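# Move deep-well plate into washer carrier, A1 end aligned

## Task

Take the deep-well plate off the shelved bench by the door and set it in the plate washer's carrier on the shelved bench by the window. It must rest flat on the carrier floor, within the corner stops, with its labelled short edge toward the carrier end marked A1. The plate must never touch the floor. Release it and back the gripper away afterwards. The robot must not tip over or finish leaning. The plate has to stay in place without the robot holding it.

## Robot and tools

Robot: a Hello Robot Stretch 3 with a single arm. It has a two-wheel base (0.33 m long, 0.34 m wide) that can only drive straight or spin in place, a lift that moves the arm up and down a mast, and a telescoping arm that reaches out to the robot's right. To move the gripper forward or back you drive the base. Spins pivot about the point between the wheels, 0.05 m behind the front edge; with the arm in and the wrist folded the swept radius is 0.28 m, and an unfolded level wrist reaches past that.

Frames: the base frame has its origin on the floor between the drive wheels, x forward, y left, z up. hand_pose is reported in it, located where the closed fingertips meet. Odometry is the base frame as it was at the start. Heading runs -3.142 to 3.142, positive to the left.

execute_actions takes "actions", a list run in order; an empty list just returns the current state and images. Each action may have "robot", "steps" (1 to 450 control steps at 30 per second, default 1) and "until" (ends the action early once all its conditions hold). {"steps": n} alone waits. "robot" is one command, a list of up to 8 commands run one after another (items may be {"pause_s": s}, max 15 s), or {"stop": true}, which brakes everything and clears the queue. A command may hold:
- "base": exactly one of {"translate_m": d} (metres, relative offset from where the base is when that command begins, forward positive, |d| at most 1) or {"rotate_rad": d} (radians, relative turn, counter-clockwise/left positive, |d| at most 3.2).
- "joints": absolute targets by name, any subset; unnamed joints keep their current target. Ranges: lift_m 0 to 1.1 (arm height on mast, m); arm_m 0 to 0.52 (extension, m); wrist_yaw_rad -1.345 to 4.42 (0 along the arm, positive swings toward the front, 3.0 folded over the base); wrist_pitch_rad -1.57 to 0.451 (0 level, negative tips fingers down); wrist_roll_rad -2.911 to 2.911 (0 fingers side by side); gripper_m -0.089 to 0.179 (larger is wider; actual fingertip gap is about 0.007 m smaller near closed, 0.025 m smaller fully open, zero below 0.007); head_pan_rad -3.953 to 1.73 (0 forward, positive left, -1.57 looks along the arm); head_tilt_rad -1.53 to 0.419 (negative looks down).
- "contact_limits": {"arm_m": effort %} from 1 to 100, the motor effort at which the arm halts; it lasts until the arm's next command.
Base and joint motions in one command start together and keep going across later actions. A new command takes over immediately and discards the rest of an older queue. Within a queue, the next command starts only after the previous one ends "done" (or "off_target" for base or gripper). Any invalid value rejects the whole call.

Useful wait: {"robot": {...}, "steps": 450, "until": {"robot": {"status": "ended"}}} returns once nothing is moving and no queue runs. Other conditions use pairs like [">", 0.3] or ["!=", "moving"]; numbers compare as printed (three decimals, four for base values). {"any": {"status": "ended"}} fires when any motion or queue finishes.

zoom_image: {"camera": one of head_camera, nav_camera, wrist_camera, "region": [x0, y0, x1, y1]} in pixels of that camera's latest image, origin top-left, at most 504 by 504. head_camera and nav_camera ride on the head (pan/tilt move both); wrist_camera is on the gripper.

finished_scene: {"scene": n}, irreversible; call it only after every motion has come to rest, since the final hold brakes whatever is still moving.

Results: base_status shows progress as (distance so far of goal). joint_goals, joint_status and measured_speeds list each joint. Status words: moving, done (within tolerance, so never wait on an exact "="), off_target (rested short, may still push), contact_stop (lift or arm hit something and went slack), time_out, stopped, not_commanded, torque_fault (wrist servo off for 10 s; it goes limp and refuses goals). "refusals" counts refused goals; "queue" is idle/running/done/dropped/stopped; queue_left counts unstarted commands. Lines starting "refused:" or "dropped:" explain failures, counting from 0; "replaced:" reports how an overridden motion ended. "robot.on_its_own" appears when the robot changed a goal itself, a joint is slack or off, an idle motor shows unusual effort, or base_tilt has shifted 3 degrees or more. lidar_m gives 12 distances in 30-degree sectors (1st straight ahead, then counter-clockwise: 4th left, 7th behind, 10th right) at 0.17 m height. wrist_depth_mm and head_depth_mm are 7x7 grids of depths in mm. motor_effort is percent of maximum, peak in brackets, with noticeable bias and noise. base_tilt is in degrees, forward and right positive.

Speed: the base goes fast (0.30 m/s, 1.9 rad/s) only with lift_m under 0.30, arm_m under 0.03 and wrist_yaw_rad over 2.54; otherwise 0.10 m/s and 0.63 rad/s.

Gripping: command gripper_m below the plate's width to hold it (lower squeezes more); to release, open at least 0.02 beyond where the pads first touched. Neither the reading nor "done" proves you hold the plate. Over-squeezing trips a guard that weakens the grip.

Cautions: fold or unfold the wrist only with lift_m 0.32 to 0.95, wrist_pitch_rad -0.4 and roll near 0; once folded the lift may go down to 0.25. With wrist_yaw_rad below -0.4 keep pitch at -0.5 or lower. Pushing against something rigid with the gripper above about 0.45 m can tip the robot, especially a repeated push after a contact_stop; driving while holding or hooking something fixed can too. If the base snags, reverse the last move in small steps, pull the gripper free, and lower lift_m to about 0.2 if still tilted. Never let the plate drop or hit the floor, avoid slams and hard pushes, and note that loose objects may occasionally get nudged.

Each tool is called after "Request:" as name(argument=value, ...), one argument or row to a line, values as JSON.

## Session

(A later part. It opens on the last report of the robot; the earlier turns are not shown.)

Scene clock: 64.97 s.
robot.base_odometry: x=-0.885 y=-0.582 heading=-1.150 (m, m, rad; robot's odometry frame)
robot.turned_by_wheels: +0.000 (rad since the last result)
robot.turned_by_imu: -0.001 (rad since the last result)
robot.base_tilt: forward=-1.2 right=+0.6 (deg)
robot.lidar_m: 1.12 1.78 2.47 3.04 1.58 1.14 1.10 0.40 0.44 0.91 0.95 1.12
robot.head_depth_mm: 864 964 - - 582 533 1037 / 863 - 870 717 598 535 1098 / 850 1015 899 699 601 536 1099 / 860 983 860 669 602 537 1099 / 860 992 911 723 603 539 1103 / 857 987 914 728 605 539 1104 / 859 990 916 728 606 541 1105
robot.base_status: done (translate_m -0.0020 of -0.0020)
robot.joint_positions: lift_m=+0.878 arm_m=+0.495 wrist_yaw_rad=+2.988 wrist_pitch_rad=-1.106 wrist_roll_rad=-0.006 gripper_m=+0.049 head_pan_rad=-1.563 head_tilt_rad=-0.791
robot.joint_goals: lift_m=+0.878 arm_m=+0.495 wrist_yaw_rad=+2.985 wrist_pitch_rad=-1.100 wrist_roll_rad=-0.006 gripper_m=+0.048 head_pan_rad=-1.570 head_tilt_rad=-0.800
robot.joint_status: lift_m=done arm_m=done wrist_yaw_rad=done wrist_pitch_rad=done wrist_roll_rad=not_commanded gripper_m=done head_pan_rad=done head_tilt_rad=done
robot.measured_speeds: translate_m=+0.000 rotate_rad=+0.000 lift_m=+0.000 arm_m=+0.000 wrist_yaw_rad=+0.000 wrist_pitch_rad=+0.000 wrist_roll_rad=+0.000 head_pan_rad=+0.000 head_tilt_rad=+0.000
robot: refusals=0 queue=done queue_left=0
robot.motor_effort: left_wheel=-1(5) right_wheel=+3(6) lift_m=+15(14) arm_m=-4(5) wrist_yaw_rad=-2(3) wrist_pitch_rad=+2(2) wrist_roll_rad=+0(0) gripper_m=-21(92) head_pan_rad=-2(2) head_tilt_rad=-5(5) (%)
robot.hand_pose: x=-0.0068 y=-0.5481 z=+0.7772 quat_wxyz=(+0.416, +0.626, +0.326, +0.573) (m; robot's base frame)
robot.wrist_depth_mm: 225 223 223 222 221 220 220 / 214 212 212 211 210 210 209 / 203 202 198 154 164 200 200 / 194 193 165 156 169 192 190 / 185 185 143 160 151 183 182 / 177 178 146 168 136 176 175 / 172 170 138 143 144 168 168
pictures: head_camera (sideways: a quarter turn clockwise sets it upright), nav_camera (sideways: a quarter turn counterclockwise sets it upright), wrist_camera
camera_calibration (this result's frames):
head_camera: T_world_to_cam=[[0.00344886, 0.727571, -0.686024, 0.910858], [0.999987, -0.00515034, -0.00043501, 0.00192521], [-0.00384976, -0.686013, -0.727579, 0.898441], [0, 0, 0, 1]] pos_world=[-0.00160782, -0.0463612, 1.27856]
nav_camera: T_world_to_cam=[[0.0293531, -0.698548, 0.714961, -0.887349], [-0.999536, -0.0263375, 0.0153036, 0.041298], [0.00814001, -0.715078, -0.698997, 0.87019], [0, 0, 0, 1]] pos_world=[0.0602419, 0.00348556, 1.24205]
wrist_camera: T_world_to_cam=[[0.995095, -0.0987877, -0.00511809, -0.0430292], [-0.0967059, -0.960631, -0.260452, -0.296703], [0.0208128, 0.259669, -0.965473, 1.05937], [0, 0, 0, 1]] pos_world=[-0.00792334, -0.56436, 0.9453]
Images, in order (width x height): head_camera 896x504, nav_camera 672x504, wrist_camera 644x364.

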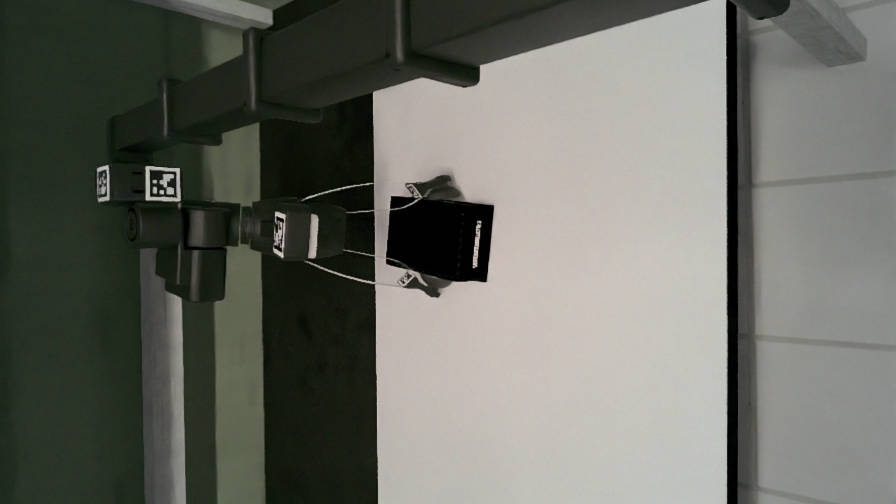

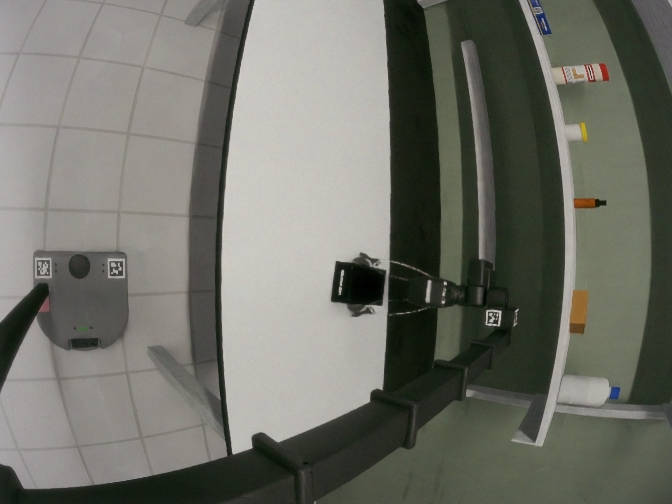

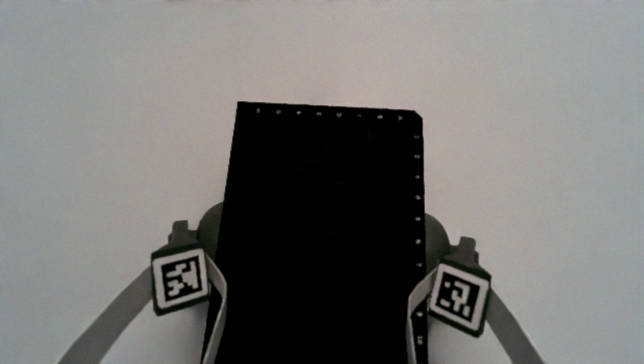

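Request:
execute_actions(
  actions=[
    {"robot":[{"joints":{"lift_m":0.93}},{"joints":{"arm_m":0.02,"wrist_yaw_rad":2.6,"wrist_pitch_rad":-0.75,"head_tilt_rad":-1.3},"base":{"rotate_rad":1.603}},{"base":{"translate_m":0.15}},{"base":{"translate_m":0.55},"joints":{"lift_m":0.295}}],"steps":450,"until":{"robot":{"queue_left":["=",1]}}},
  ],
)

Request:
execute_actions(
  actions=[
    {"steps":450,"until":{"robot":{"status":"ended"}}},
  ],
)

Scene clock: 76.60 s.
robot.base_odometry: x=-0.885 y=-0.582 heading=+0.453 (m, m, rad; robot's odometry frame)
robot.turned_by_wheels: +1.603 (rad since the last result)
robot.turned_by_imu: +1.615 (rad since the last result)
robot.base_tilt: forward=-1.2 right=+0.6 (deg)
robot.lidar_m: 3.09 1.53 1.14 1.10 0.40 0.94 0.92 0.96 1.12 2.06 1.78 2.46
robot.head_depth_mm: - - 1371 1292 1220 1159 1099 / - - 1374 1289 1238 1141 1107 / 1610 - - 1286 1249 - 1095 / 1609 - - - 377 1136 1111 / 1603 - 1377 - 375 344 1107 / 1586 1476 1386 1310 370 337 1111 / 1593 1483 1388 1300 1233 1150 1108
robot.base_status: done (rotate_rad +1.6029 of +1.6030)
robot.joint_positions: lift_m=+0.930 arm_m=+0.020 wrist_yaw_rad=+2.602 wrist_pitch_rad=-0.768 wrist_roll_rad=-0.006 gripper_m=+0.052 head_pan_rad=-1.563 head_tilt_rad=-1.285
robot.joint_goals: lift_m=+0.930 arm_m=+0.020 wrist_yaw_rad=+2.600 wrist_pitch_rad=-0.750 wrist_roll_rad=-0.006 gripper_m=+0.051 head_pan_rad=-1.570 head_tilt_rad=-1.300
robot.joint_status: lift_m=done arm_m=done wrist_yaw_rad=done wrist_pitch_rad=done wrist_roll_rad=not_commanded gripper_m=done head_pan_rad=done head_tilt_rad=done
robot.measured_speeds: translate_m=+0.000 rotate_rad=+0.000 lift_m=+0.000 arm_m=+0.000 wrist_yaw_rad=+0.000 wrist_pitch_rad=+0.000 wrist_roll_rad=+0.000 head_pan_rad=+0.000 head_tilt_rad=+0.000
robot: refusals=0 queue=running queue_left=1
robot.motor_effort: left_wheel=-1(8) right_wheel=+3(12) lift_m=+26(27) arm_m=-4(7) wrist_yaw_rad=-2(3) wrist_pitch_rad=+6(7) wrist_roll_rad=+0(0) gripper_m=-19(20) head_pan_rad=-3(2) head_tilt_rad=-9(41) (%)
robot.hand_pose: x=+0.0649 y=-0.0216 z=+0.8730 quat_wxyz=(+0.430, +0.700, +0.082, +0.564) (m; robot's base frame)
robot.wrist_depth_mm: - - - - - - - / - - - - - - - / - - - 154 167 - - / - - 166 158 168 - - / 610 - 143 160 151 - - / 660 744 145 168 136 - - / 985 959 134 143 138 - 983
pictures: head_camera (sideways: a quarter turn clockwise sets it upright), nav_camera (sideways: a quarter turn counterclockwise sets it upright), wrist_camera
camera_calibration (this result's frames):
head_camera: T_world_to_cam=[[0.00171946, 0.965702, -0.259647, 0.355463], [0.999973, -0.00350836, -0.0064265, 0.0097233], [-0.00711702, -0.259629, -0.965682, 1.20789], [0, 0, 0, 1]] pos_world=[-0.00173766, -0.0296341, 1.2588]
nav_camera: T_world_to_cam=[[0.0312139, -0.953818, 0.298759, -0.34518], [-0.9995, -0.0312657, 0.00460775, 0.0552291], [0.00494594, -0.298754, -0.954317, 1.20207], [0, 0, 0, 1]] pos_world=[0.0600306, 0.0316097, 1.25002]
wrist_camera: T_world_to_cam=[[0.884346, -0.466636, 0.0134991, -0.0788905], [-0.378142, -0.732993, -0.565446, 0.530413], [0.273752, 0.494946, -0.824675, 0.879439], [0, 0, 0, 1]] pos_world=[0.0295897, -0.0832978, 1.02624]
Images, in order (width x height): head_camera 896x504, nav_camera 672x504, wrist_camera 644x364.

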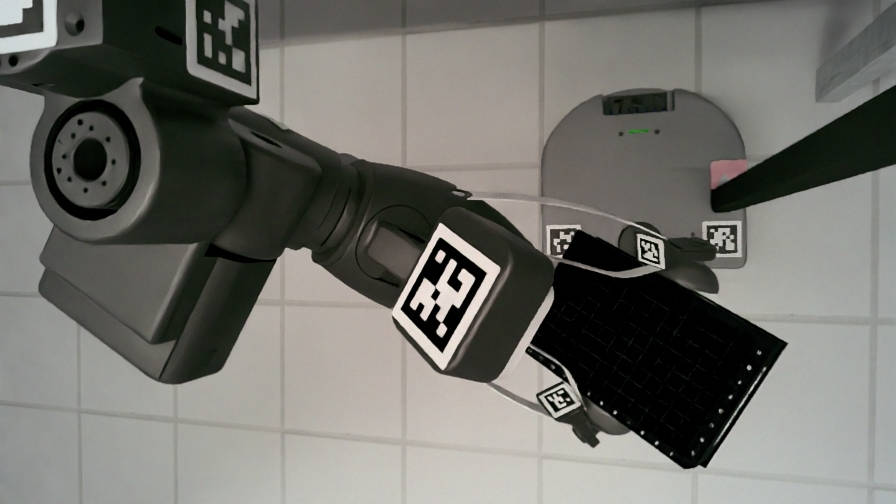

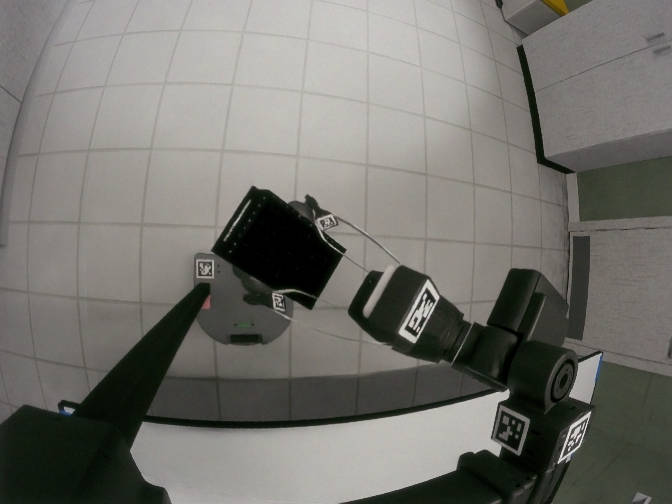

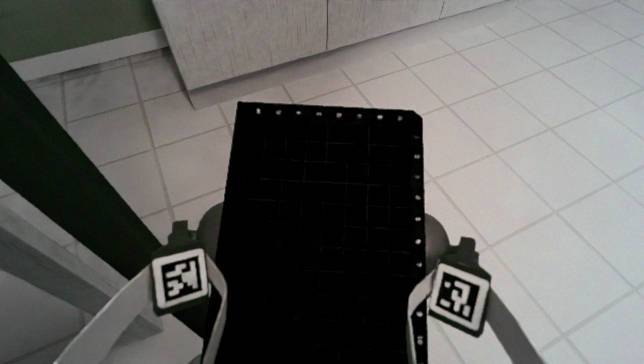

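Scene clock: 85.80 s.
robot.base_odometry: x=-0.255 y=-0.276 heading=+0.453 (m, m, rad; robot's odometry frame)
robot.turned_by_wheels: +0.000 (rad since the last result)
robot.turned_by_imu: +0.004 (rad since the last result)
robot.base_tilt: forward=-1.2 right=+0.6 (deg)
robot.lidar_m: 2.61 1.50 1.12 1.09 1.13 1.01 1.62 1.51 1.47 1.65 1.73 2.34
robot.head_depth_mm: 1569 1460 1376 1293 1219 1174 1096 / 1571 1470 1371 1290 1233 - 1092 / 1574 1465 1379 1301 - - 1085 / 1569 1481 1377 1314 1109 1137 1107 / 1584 1475 1383 1299 1231 1159 1109 / 1586 1472 1383 1304 1236 1170 1108 / 1585 1480 1384 1312 1237 1169 1113
robot.base_status: done (translate_m +0.5500 of +0.5500)
robot.joint_positions: lift_m=+0.295 arm_m=+0.020 wrist_yaw_rad=+2.602 wrist_pitch_rad=-0.768 wrist_roll_rad=-0.006 gripper_m=+0.052 head_pan_rad=-1.563 head_tilt_rad=-1.285
robot.joint_goals: lift_m=+0.295 arm_m=+0.020 wrist_yaw_rad=+2.600 wrist_pitch_rad=-0.750 wrist_roll_rad=-0.006 gripper_m=+0.051 head_pan_rad=-1.570 head_tilt_rad=-1.300
robot.joint_status: lift_m=done arm_m=done wrist_yaw_rad=done wrist_pitch_rad=done wrist_roll_rad=not_commanded gripper_m=done head_pan_rad=done head_tilt_rad=done
robot.measured_speeds: translate_m=+0.000 rotate_rad=+0.000 lift_m=+0.000 arm_m=+0.000 wrist_yaw_rad=+0.000 wrist_pitch_rad=+0.000 wrist_roll_rad=+0.000 head_pan_rad=+0.000 head_tilt_rad=+0.000
robot: refusals=0 queue=done queue_left=0
robot.motor_effort: left_wheel=-2(3) right_wheel=+3(9) lift_m=+15(25) arm_m=-5(4) wrist_yaw_rad=-2(2) wrist_pitch_rad=+7(6) wrist_roll_rad=+0(0) gripper_m=-19(19) head_pan_rad=-2(2) head_tilt_rad=-8(9) (%)
robot.hand_pose: x=+0.0649 y=-0.0216 z=+0.2386 quat_wxyz=(+0.430, +0.700, +0.082, +0.564) (m; robot's base frame)
robot.wrist_depth_mm: 730 727 733 740 735 743 742 / 626 624 634 629 634 642 639 / 560 549 343 154 167 558 557 / - - 149 158 169 494 495 / - - 142 160 151 445 449 / - - 145 168 136 406 406 / - - 132 144 138 371 374
pictures: head_camera (sideways: a quarter turn clockwise sets it upright), nav_camera (sideways: a quarter turn counterclockwise sets it upright), wrist_camera
camera_calibration (this result's frames):
head_camera: T_world_to_cam=[[0.00180038, 0.965702, -0.259646, 0.355462], [0.999973, -0.00359216, -0.0064265, 0.00972331], [-0.00713878, -0.259628, -0.965682, 1.20789], [0, 0, 0, 1]] pos_world=[-0.00174014, -0.0296334, 1.2588]
nav_camera: T_world_to_cam=[[0.031134, -0.953821, 0.298759, -0.345179], [-0.999503, -0.0311819, 0.00460775, 0.0552291], [0.0049209, -0.298754, -0.954317, 1.20207], [0, 0, 0, 1]] pos_world=[0.0600332, 0.0316052, 1.25002]
wrist_camera: T_world_to_cam=[[0.884346, -0.466636, 0.0135, -0.0703256], [-0.378137, -0.732987, -0.565458, 0.171737], [0.273758, 0.494956, -0.824667, 0.356309], [0, 0, 0, 1]] pos_world=[0.0295899, -0.0832925, 0.391895]
Images, in order (width x height): head_camera 896x504, nav_camera 672x504, wrist_camera 644x364.

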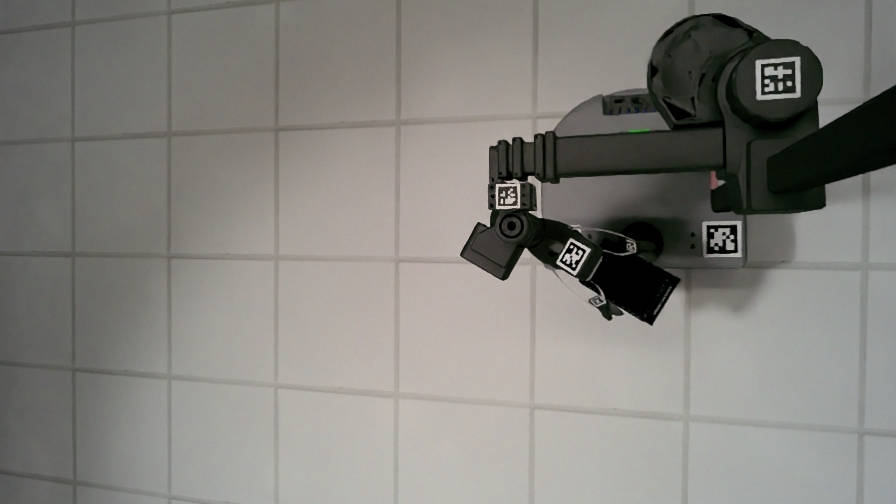

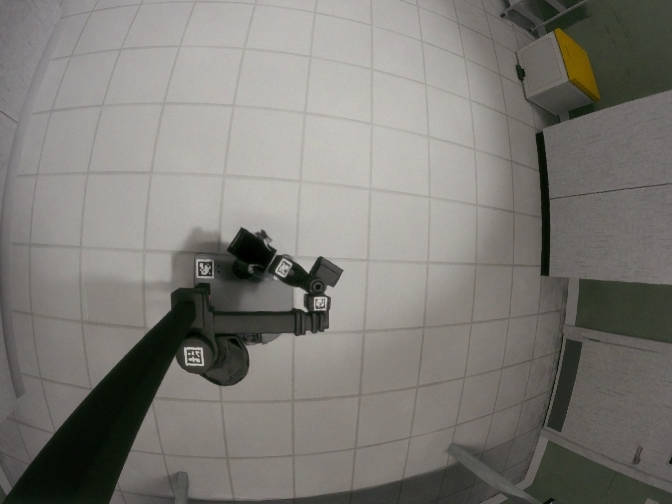

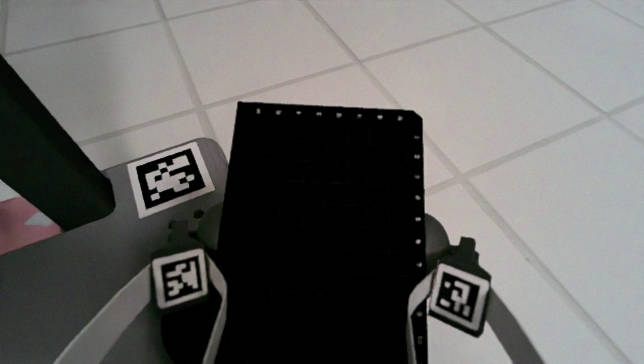

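Request:
execute_actions(
  actions=[
    {"robot":[{"base":{"translate_m":1.0},"joints":{"head_pan_rad":0,"head_tilt_rad":-0.6}},{"base":{"translate_m":0.5}}],"steps":450,"until":{"robot":{"status":"ended"}}},
    {"robot":{"base":{"translate_m":0.32},"joints":{"lift_m":1.05}},"steps":450,"until":{"robot":{"base_status":"done"}}},
  ],
)

Request:
execute_actions(
  actions=[
    {"robot":{"base":{"rotate_rad":1.56},"joints":{"head_pan_rad":-1.57,"head_tilt_rad":-0.75,"wrist_yaw_rad":0.9,"wrist_pitch_rad":-1.1}},"steps":450,"until":{"robot":{"status":"ended"}}},
    {"robot":{"joints":{"arm_m":0.22}},"steps":450,"until":{"robot":{"status":"ended"}}},
  ],
)

Scene clock: 101.17 s.
robot.base_odometry: x=+1.381 y=+0.521 heading=+0.453 (m, m, rad; robot's odometry frame)
robot.turned_by_wheels: +0.000 (rad since the last result)
robot.turned_by_imu: +0.012 (rad since the last result)
robot.base_tilt: forward=-1.2 right=+0.6 (deg)
robot.lidar_m: 0.82 0.61 0.84 1.63 1.32 1.52 3.45 2.34 1.74 1.64 0.80 1.12
robot.head_depth_mm: 933 1060 1083 868 603 619 1165 / 921 1066 696 730 604 620 1169 / 937 1071 699 691 600 625 1174 / 756 1074 703 737 610 626 1175 / 941 1078 712 748 616 630 1175 / 928 1082 1180 923 710 994 1154 / 934 1083 1186 925 713 1176 1180
robot.base_status: done (translate_m +0.3200 of +0.3200)
robot.joint_positions: lift_m=+0.778 arm_m=+0.020 wrist_yaw_rad=+2.602 wrist_pitch_rad=-0.768 wrist_roll_rad=-0.006 gripper_m=+0.052 head_pan_rad=-0.007 head_tilt_rad=-0.605
robot.joint_goals: lift_m=+1.050 arm_m=+0.020 wrist_yaw_rad=+2.600 wrist_pitch_rad=-0.750 wrist_roll_rad=-0.006 gripper_m=+0.051 head_pan_rad=+0.000 head_tilt_rad=-0.600
robot.joint_status: lift_m=moving arm_m=done wrist_yaw_rad=done wrist_pitch_rad=done wrist_roll_rad=not_commanded gripper_m=done head_pan_rad=done head_tilt_rad=done
robot.measured_speeds: translate_m=+0.000 rotate_rad=+0.000 lift_m=+0.110 arm_m=+0.000 wrist_yaw_rad=+0.000 wrist_pitch_rad=+0.000 wrist_roll_rad=+0.000 head_pan_rad=+0.000 head_tilt_rad=+0.000
robot: refusals=0 queue=running queue_left=0
robot.motor_effort: left_wheel=-1(7) right_wheel=+3(12) lift_m=+26(28) arm_m=-3(4) wrist_yaw_rad=-1(2) wrist_pitch_rad=+7(6) wrist_roll_rad=+0(0) gripper_m=-19(19) head_pan_rad=+2(32) head_tilt_rad=+3(43) (%)
robot.hand_pose: x=+0.0649 y=-0.0216 z=+0.7211 quat_wxyz=(+0.430, +0.700, +0.082, +0.564) (m; robot's base frame)
robot.wrist_depth_mm: - - - - - 678 366 / - - - - - - - / - - - 154 167 - - / - - 165 157 168 - - / 962 - 143 159 151 - - / 905 902 145 168 136 923 918 / 824 825 133 144 138 841 836
pictures: head_camera (sideways: a quarter turn clockwise sets it upright), nav_camera (sideways: a quarter turn counterclockwise sets it upright), wrist_camera
camera_calibration (this result's frames):
head_camera: T_world_to_cam=[[-0.587747, 0.013078, -0.808939, 1.07467], [0.0195813, 0.999806, 0.00193672, 0.00481779], [0.808808, -0.0147018, -0.587889, 0.711783], [0, 0, 0, 1]] pos_world=[0.0558425, -0.00840695, 1.28778]
nav_camera: T_world_to_cam=[[0.554342, 0.0201772, 0.832044, -1.04317], [0.00860989, -0.999792, 0.0185089, 0.0309712], [0.832245, -0.00309642, -0.5544, 0.677066], [0, 0, 0, 1]] pos_world=[0.0145214, 0.0541095, 1.24276]
wrist_camera: T_world_to_cam=[[0.884346, -0.466638, 0.0135042, -0.0768426], [-0.378115, -0.732948, -0.565523, 0.444634], [0.273792, 0.495012, -0.824622, 0.754172], [0, 0, 0, 1]] pos_world=[0.0295917, -0.0832881, 0.874395]
Images, in order (width x height): head_camera 896x504, nav_camera 672x504, wrist_camera 644x364.

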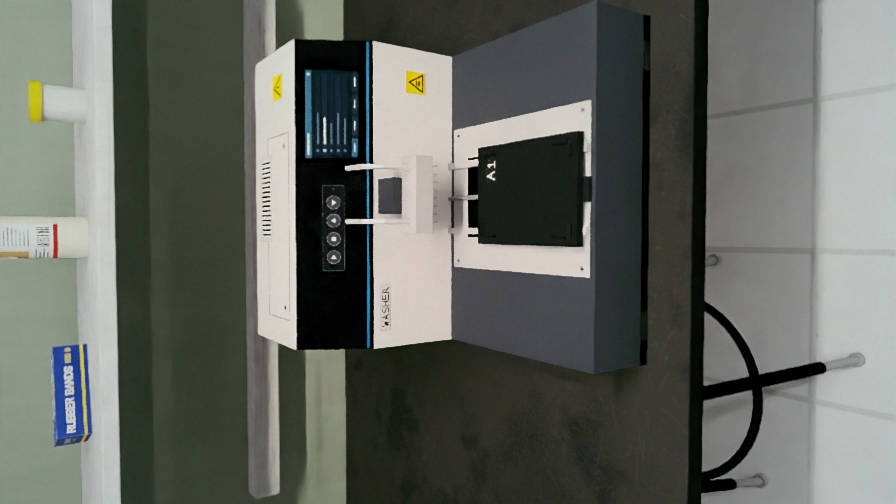

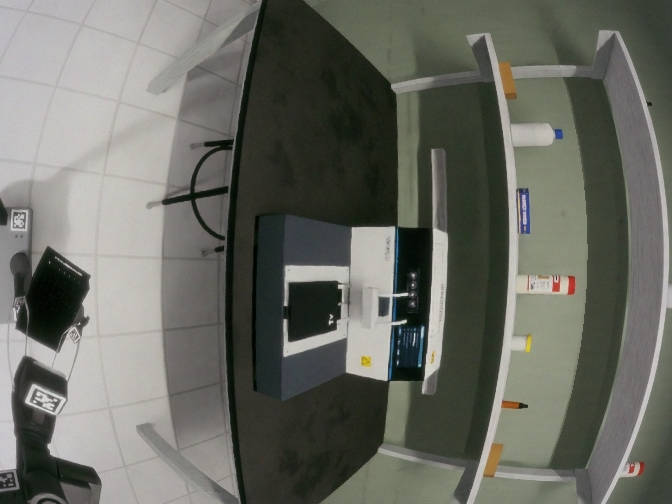

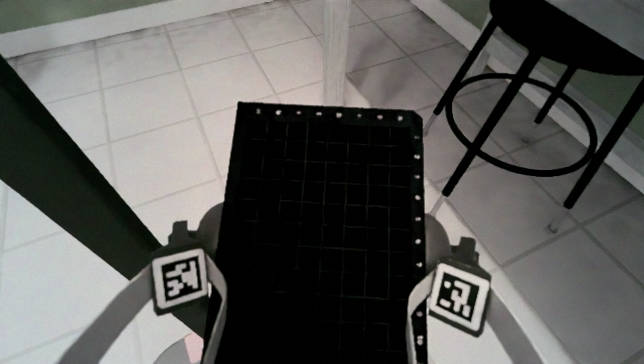

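Scene clock: 107.20 s.
robot.base_odometry: x=+1.381 y=+0.521 heading=+2.013 (m, m, rad; robot's odometry frame)
robot.turned_by_wheels: +1.560 (rad since the last result)
robot.turned_by_imu: +1.571 (rad since the last result)
robot.base_tilt: forward=-1.1 right=+0.6 (deg)
robot.lidar_m: 1.63 1.24 1.49 2.80 2.36 1.75 1.65 0.80 1.12 0.82 0.61 0.84
robot.head_depth_mm: 999 999 864 663 631 1280 1112 / - 672 723 646 631 1283 1115 / - - 737 627 635 1287 1112 / 992 718 - 478 637 1287 1115 / 993 1013 731 472 641 1290 1117 / 992 1133 996 726 665 1265 1123 / 992 1136 1000 773 667 1291 1127
robot.base_status: done (rotate_rad +1.5599 of +1.5600)
robot.joint_positions: lift_m=+1.050 arm_m=+0.220 wrist_yaw_rad=+0.901 wrist_pitch_rad=-1.107 wrist_roll_rad=-0.006 gripper_m=+0.052 head_pan_rad=-1.563 head_tilt_rad=-0.741
robot.joint_goals: lift_m=+1.050 arm_m=+0.220 wrist_yaw_rad=+0.900 wrist_pitch_rad=-1.100 wrist_roll_rad=-0.006 gripper_m=+0.051 head_pan_rad=-1.570 head_tilt_rad=-0.750
robot.joint_status: lift_m=done arm_m=done wrist_yaw_rad=done wrist_pitch_rad=done wrist_roll_rad=not_commanded gripper_m=done head_pan_rad=done head_tilt_rad=done
robot.measured_speeds: translate_m=+0.000 rotate_rad=+0.000 lift_m=+0.000 arm_m=+0.000 wrist_yaw_rad=+0.000 wrist_pitch_rad=+0.000 wrist_roll_rad=+0.000 head_pan_rad=+0.000 head_tilt_rad=+0.000
robot: refusals=0 queue=done queue_left=0
robot.motor_effort: left_wheel=-1(5) right_wheel=+4(7) lift_m=+25(25) arm_m=+2(3) wrist_yaw_rad=+0(0) wrist_pitch_rad=+2(6) wrist_roll_rad=+0(0) gripper_m=-19(19) head_pan_rad=-3(31) head_tilt_rad=-5(20) (%)
robot.hand_pose: x=+0.0513 y=-0.4225 z=+0.9483 quat_wxyz=(+0.705, +0.597, -0.377, -0.071) (m; robot's base frame)
robot.wrist_depth_mm: - - 435 432 429 427 260 / - - 414 412 410 315 282 / - - 394 154 165 299 297 / - - 166 158 169 287 283 / - - 143 160 151 262 263 / - - 146 168 136 251 249 / - - 138 144 144 241 240
pictures: head_camera (sideways: a quarter turn clockwise sets it upright), nav_camera (sideways: a quarter turn counterclockwise sets it upright), wrist_camera
camera_calibration (this result's frames):
head_camera: T_world_to_cam=[[0.00369978, 0.692107, -0.721786, 0.957461], [0.999987, -0.00512864, 0.000208052, 0.00108802], [-0.00355779, -0.721777, -0.692116, 0.852318], [0, 0, 0, 1]] pos_world=[-0.00159804, -0.0474758, 1.28098]
nav_camera: T_world_to_cam=[[0.0290905, -0.661662, 0.749237, -0.93202], [-0.999541, -0.0255706, 0.0162273, 0.0400944], [0.0084215, -0.749366, -0.662103, 0.822201], [0, 0, 0, 1]] pos_world=[0.0602648, 0.000471761, 1.24203]
wrist_camera: T_world_to_cam=[[-0.576827, -0.81685, -0.00518465, -0.3103], [-0.788162, 0.558215, -0.259225, 0.550275], [0.214642, -0.145442, -0.965803, 1.01002], [0, 0, 0, 1]] pos_world=[0.0379246, -0.413741, 1.11651]
Images, in order (width x height): head_camera 896x504, nav_camera 672x504, wrist_camera 644x364.

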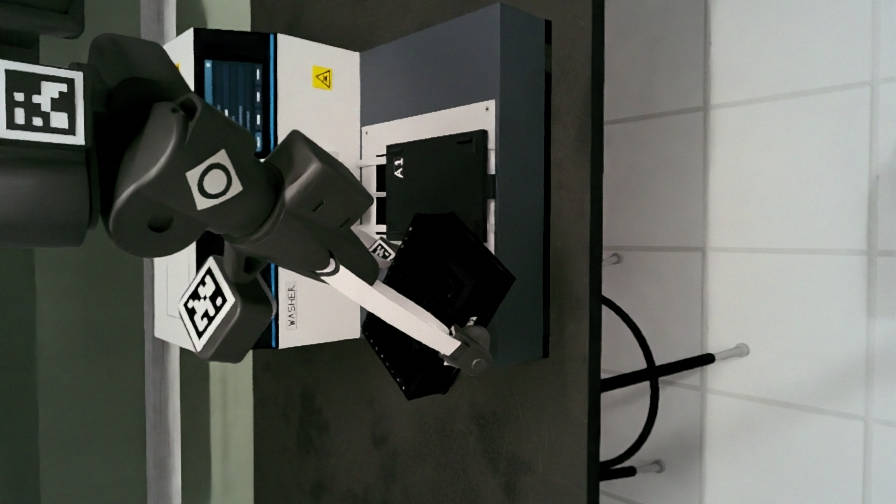

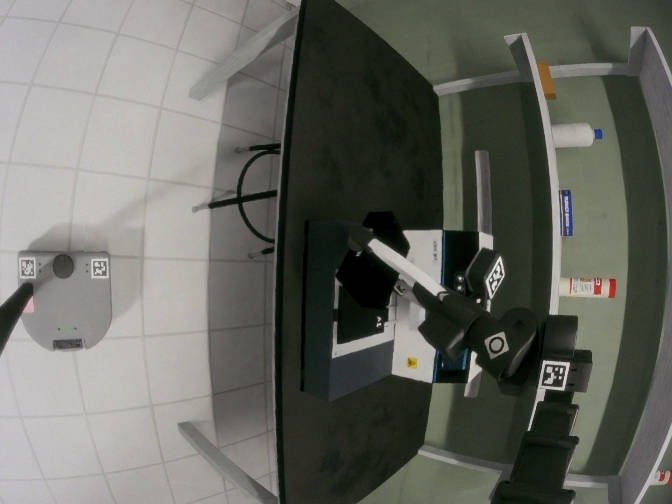

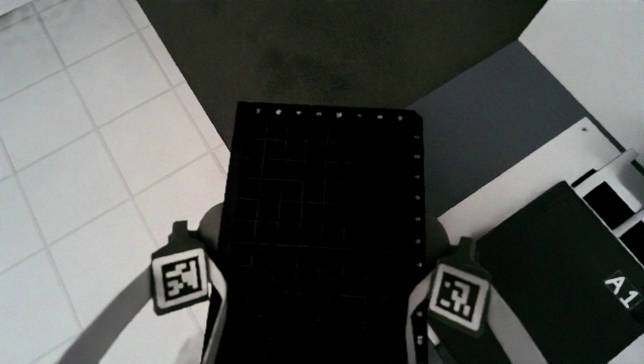

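Request:
execute_actions(
  actions=[
    {"robot":[{"base":{"translate_m":-0.036},"joints":{"wrist_yaw_rad":-0.03,"arm_m":0.27,"lift_m":1.01}},{"joints":{"arm_m":0.29,"lift_m":0.988}}],"steps":450,"until":{"robot":{"status":"ended"}}},
  ],
)

Request:
zoom_image(
  camera="head_camera",
  region=[400, 150, 510, 300],
)

Request:
zoom_image(
  camera="wrist_camera",
  region=[190, 20, 480, 260],
)

Scene clock: 113.77 s.
robot.base_odometry: x=+1.397 y=+0.488 heading=+2.013 (m, m, rad; robot's odometry frame)
robot.turned_by_wheels: +0.000 (rad since the last result)
robot.turned_by_imu: -0.001 (rad since the last result)
robot.base_tilt: forward=-1.1 right=+0.5 (deg)
robot.lidar_m: 1.66 1.27 1.55 3.45 2.31 1.71 1.60 0.77 1.12 0.83 0.63 0.87
robot.head_depth_mm: 956 - 938 757 638 1278 1111 / 949 - 721 644 631 1280 1114 / 953 - 724 596 634 1285 1118 / 986 681 710 597 636 1290 1114 / 989 683 726 649 641 1288 1122 / 992 1035 956 725 647 1268 1122 / 992 1134 996 773 666 1301 1126
robot.base_status: done (translate_m -0.0360 of -0.0360)
robot.joint_positions: lift_m=+0.988 arm_m=+0.290 wrist_yaw_rad=-0.028 wrist_pitch_rad=-1.108 wrist_roll_rad=-0.006 gripper_m=+0.052 head_pan_rad=-1.563 head_tilt_rad=-0.741
robot.joint_goals: lift_m=+0.988 arm_m=+0.290 wrist_yaw_rad=-0.030 wrist_pitch_rad=-1.100 wrist_roll_rad=-0.006 gripper_m=+0.051 head_pan_rad=-1.570 head_tilt_rad=-0.750
robot.joint_status: lift_m=done arm_m=done wrist_yaw_rad=done wrist_pitch_rad=done wrist_roll_rad=not_commanded gripper_m=done head_pan_rad=done head_tilt_rad=done
robot.measured_speeds: translate_m=+0.000 rotate_rad=+0.000 lift_m=+0.000 arm_m=+0.000 wrist_yaw_rad=+0.000 wrist_pitch_rad=+0.000 wrist_roll_rad=+0.000 head_pan_rad=+0.000 head_tilt_rad=+0.000
robot: refusals=0 queue=done queue_left=0
robot.motor_effort: left_wheel=-2(6) right_wheel=+3(5) lift_m=+15(27) arm_m=+3(4) wrist_yaw_rad=-2(2) wrist_pitch_rad=+3(3) wrist_roll_rad=+0(0) gripper_m=-19(19) head_pan_rad=-2(2) head_tilt_rad=-5(5) (%)
robot.hand_pose: x=-0.0242 y=-0.5274 z=+0.8869 quat_wxyz=(+0.598, +0.365, -0.604, -0.380) (m; robot's base frame)
robot.wrist_depth_mm: 360 254 229 151 156 229 236 / 337 246 244 244 245 244 332 / 322 235 229 154 165 231 315 / 229 224 165 157 168 222 225 / 216 215 142 160 151 213 214 / 207 207 146 168 136 204 206 / 200 197 138 144 144 195 196
pictures: head_camera (sideways: a quarter turn clockwise sets it upright), nav_camera (sideways: a quarter turn counterclockwise sets it upright), wrist_camera
camera_calibration (this result's frames):
head_camera: T_world_to_cam=[[0.00369962, 0.692106, -0.721786, 0.957461], [0.999987, -0.0051284, 0.000208054, 0.00108802], [-0.00355761, -0.721777, -0.692116, 0.852317], [0, 0, 0, 1]] pos_world=[-0.00159803, -0.0474758, 1.28098]
nav_camera: T_world_to_cam=[[0.0290907, -0.661662, 0.749237, -0.93202], [-0.999541, -0.0255709, 0.0162273, 0.0400944], [0.00842168, -0.749366, -0.662103, 0.822201], [0, 0, 0, 1]] pos_world=[0.0602648, 0.000471763, 1.24203]
wrist_camera: T_world_to_cam=[[-0.999606, -0.0275857, -0.00522408, -0.0337438], [-0.0252972, 0.965653, -0.2586, 0.766149], [0.0121783, -0.258366, -0.96597, 0.887368], [0, 0, 0, 1]] pos_world=[-0.0251557, -0.511499, 1.05512]
Images, in order (width x height): head_camera 896x504, nav_camera 672x504, wrist_camera 644x364.

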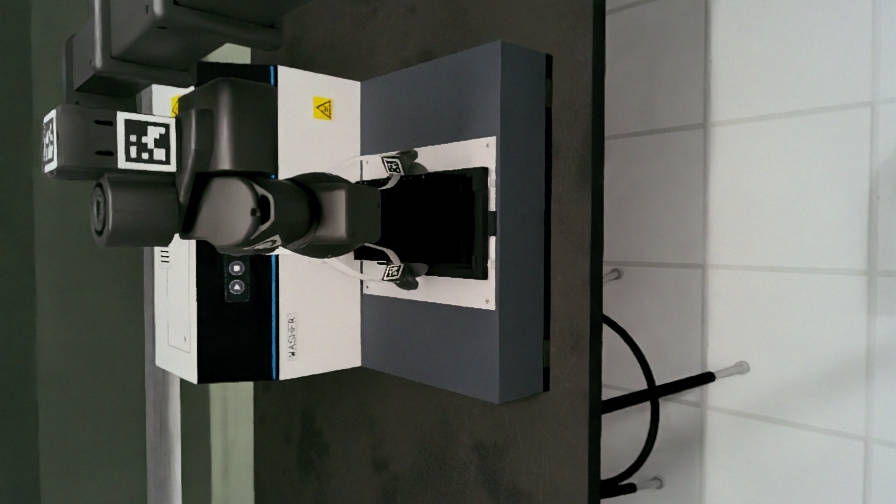

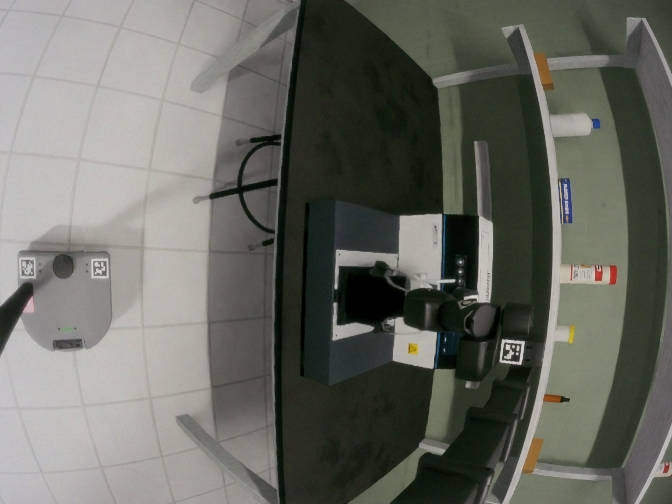

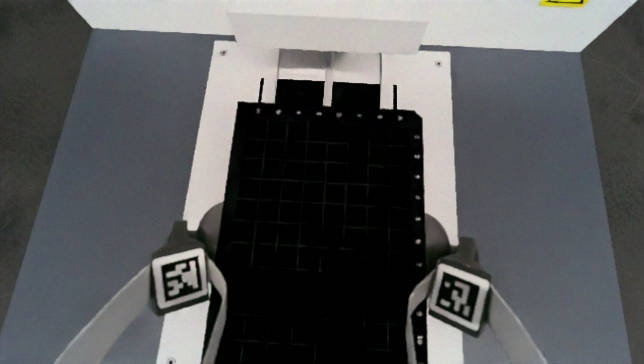

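Region (400, 150, 510, 300) of head_camera's 896x504 image, scaled by 3.360, with more detail than that image has; it fills the left 370 columns of this view, and the rest is white.

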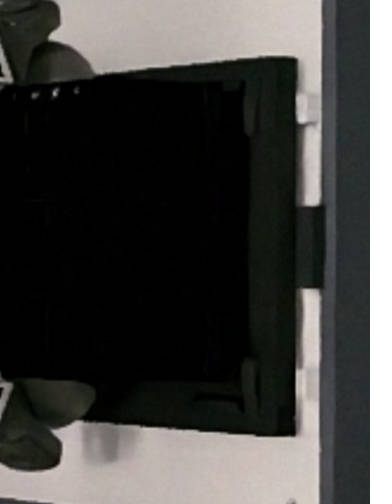

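Region (190, 20, 480, 260) of wrist_camera's 644x364 image, scaled by 1.738; it fills the top 417 rows of this view, and the rest is white.

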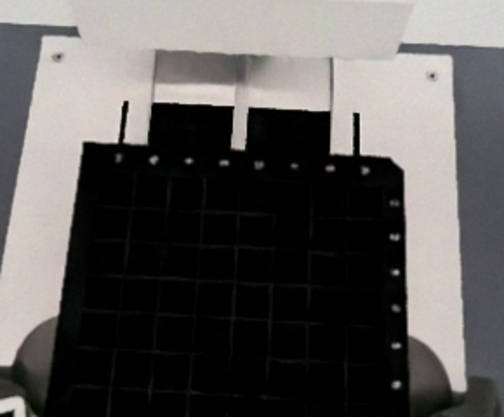

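Request:
execute_actions(
  actions=[
    {"robot":[{"base":{"translate_m":0.0035},"joints":{"lift_m":0.978}}],"steps":450,"until":{"robot":{"status":"ended"}}},
  ],
)

Request:
zoom_image(
  camera="head_camera",
  region=[440, 235, 500, 285],
)

Request:
zoom_image(
  camera="head_camera",
  region=[440, 155, 500, 205],
)

Request:
zoom_image(
  camera="wrist_camera",
  region=[190, 20, 480, 260],
)

Scene clock: 118.63 s.
robot.base_odometry: x=+1.395 y=+0.491 heading=+2.013 (m, m, rad; robot's odometry frame)
robot.turned_by_wheels: +0.000 (rad since the last result)
robot.turned_by_imu: -0.001 (rad since the last result)
robot.base_tilt: forward=-1.1 right=+0.6 (deg)
robot.lidar_m: 1.66 1.27 1.54 3.45 2.32 1.72 1.61 0.77 1.12 0.83 0.62 0.87
robot.head_depth_mm: 966 - 901 734 637 1275 1108 / 949 - 735 643 631 1283 1110 / 972 - 739 594 634 1278 1115 / 987 679 711 595 637 1289 1114 / 990 684 729 651 640 1292 1120 / 991 1070 955 724 646 1266 1119 / 992 1133 999 774 667 1300 1124
robot.base_status: done (translate_m +0.0035 of +0.0035)
robot.joint_positions: lift_m=+0.978 arm_m=+0.290 wrist_yaw_rad=-0.028 wrist_pitch_rad=-1.108 wrist_roll_rad=-0.006 gripper_m=+0.052 head_pan_rad=-1.563 head_tilt_rad=-0.741
robot.joint_goals: lift_m=+0.978 arm_m=+0.290 wrist_yaw_rad=-0.030 wrist_pitch_rad=-1.100 wrist_roll_rad=-0.006 gripper_m=+0.051 head_pan_rad=-1.570 head_tilt_rad=-0.750
robot.joint_status: lift_m=done arm_m=done wrist_yaw_rad=done wrist_pitch_rad=done wrist_roll_rad=not_commanded gripper_m=done head_pan_rad=done head_tilt_rad=done
robot.measured_speeds: translate_m=+0.000 rotate_rad=+0.000 lift_m=+0.000 arm_m=+0.000 wrist_yaw_rad=+0.000 wrist_pitch_rad=+0.000 wrist_roll_rad=+0.000 head_pan_rad=+0.000 head_tilt_rad=+0.000
robot: refusals=0 queue=done queue_left=0
robot.motor_effort: left_wheel=-1(3) right_wheel=+4(10) lift_m=+15(17) arm_m=+3(2) wrist_yaw_rad=-2(2) wrist_pitch_rad=+3(3) wrist_roll_rad=+0(0) gripper_m=-19(19) head_pan_rad=-2(3) head_tilt_rad=-5(6) (%)
robot.hand_pose: x=-0.0242 y=-0.5274 z=+0.8770 quat_wxyz=(+0.598, +0.365, -0.604, -0.380) (m; robot's base frame)
robot.wrist_depth_mm: 346 243 240 152 154 229 228 / 327 236 234 232 232 232 237 / 310 223 219 154 165 222 222 / 216 214 165 158 169 211 214 / 205 205 143 160 151 203 202 / 196 198 147 168 136 195 194 / 190 188 139 143 144 187 187
pictures: head_camera (sideways: a quarter turn clockwise sets it upright), nav_camera (sideways: a quarter turn counterclockwise sets it upright), wrist_camera
camera_calibration (this result's frames):
head_camera: T_world_to_cam=[[0.0036997, 0.692106, -0.721786, 0.957461], [0.999987, -0.00512852, 0.000208054, 0.00108802], [-0.0035577, -0.721777, -0.692116, 0.852317], [0, 0, 0, 1]] pos_world=[-0.00159803, -0.0474758, 1.28098]
nav_camera: T_world_to_cam=[[0.0290906, -0.661662, 0.749237, -0.93202], [-0.999541, -0.0255707, 0.0162273, 0.0400944], [0.00842159, -0.749366, -0.662103, 0.822201], [0, 0, 0, 1]] pos_world=[0.0602648, 0.000471757, 1.24203]
wrist_camera: T_world_to_cam=[[-0.999606, -0.0275856, -0.00522437, -0.0337957], [-0.0252972, 0.965655, -0.258595, 0.763562], [0.0121784, -0.258361, -0.965972, 0.87772], [0, 0, 0, 1]] pos_world=[-0.0251557, -0.511501, 1.04513]
Images, in order (width x height): head_camera 896x504, nav_camera 672x504, wrist_camera 644x364.

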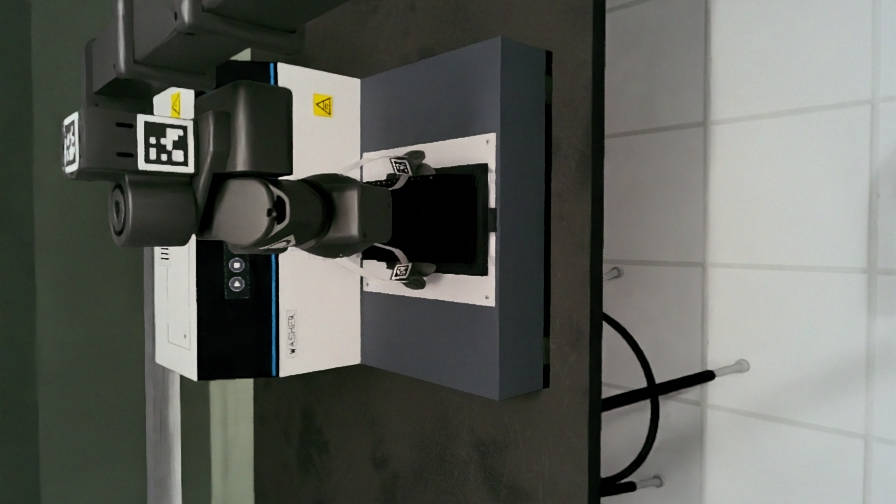

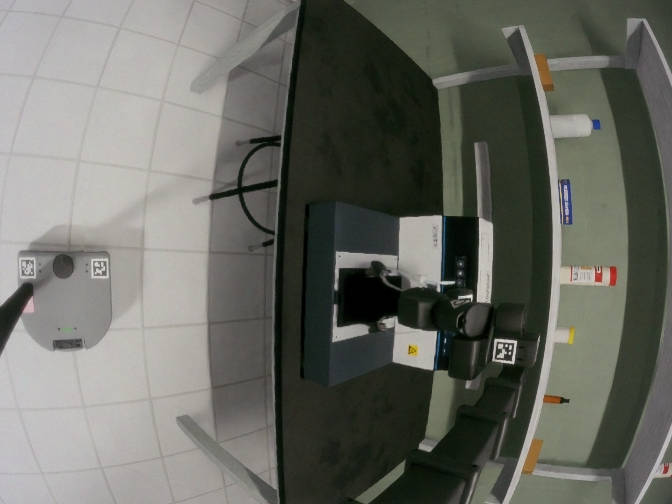

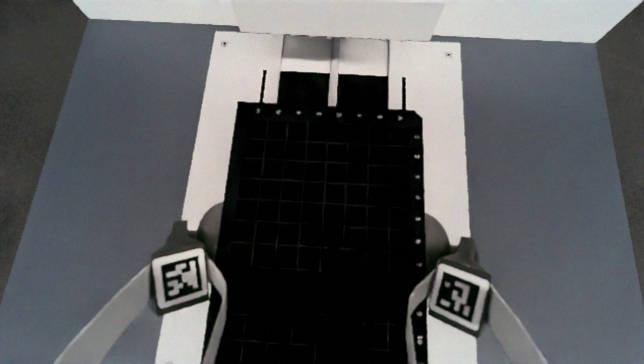

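Region (440, 235, 500, 285) of head_camera's 896x504 image, scaled by 8.400, with more detail than that image has.

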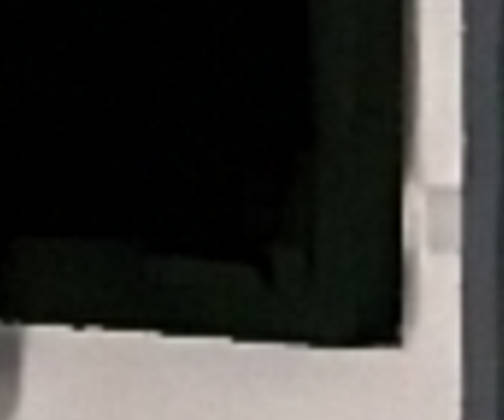

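Region (440, 155, 500, 205) of head_camera's 896x504 image, scaled by 8.400, with more detail than that image has.

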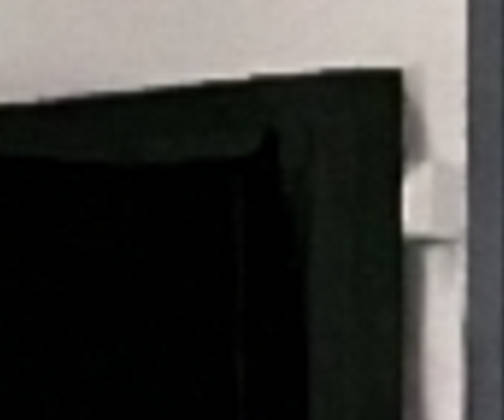

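Region (190, 20, 480, 260) of wrist_camera's 644x364 image, scaled by 1.738; it fills the top 417 rows of this view, and the rest is white.

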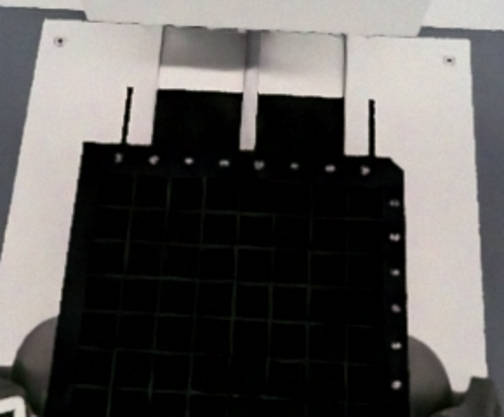

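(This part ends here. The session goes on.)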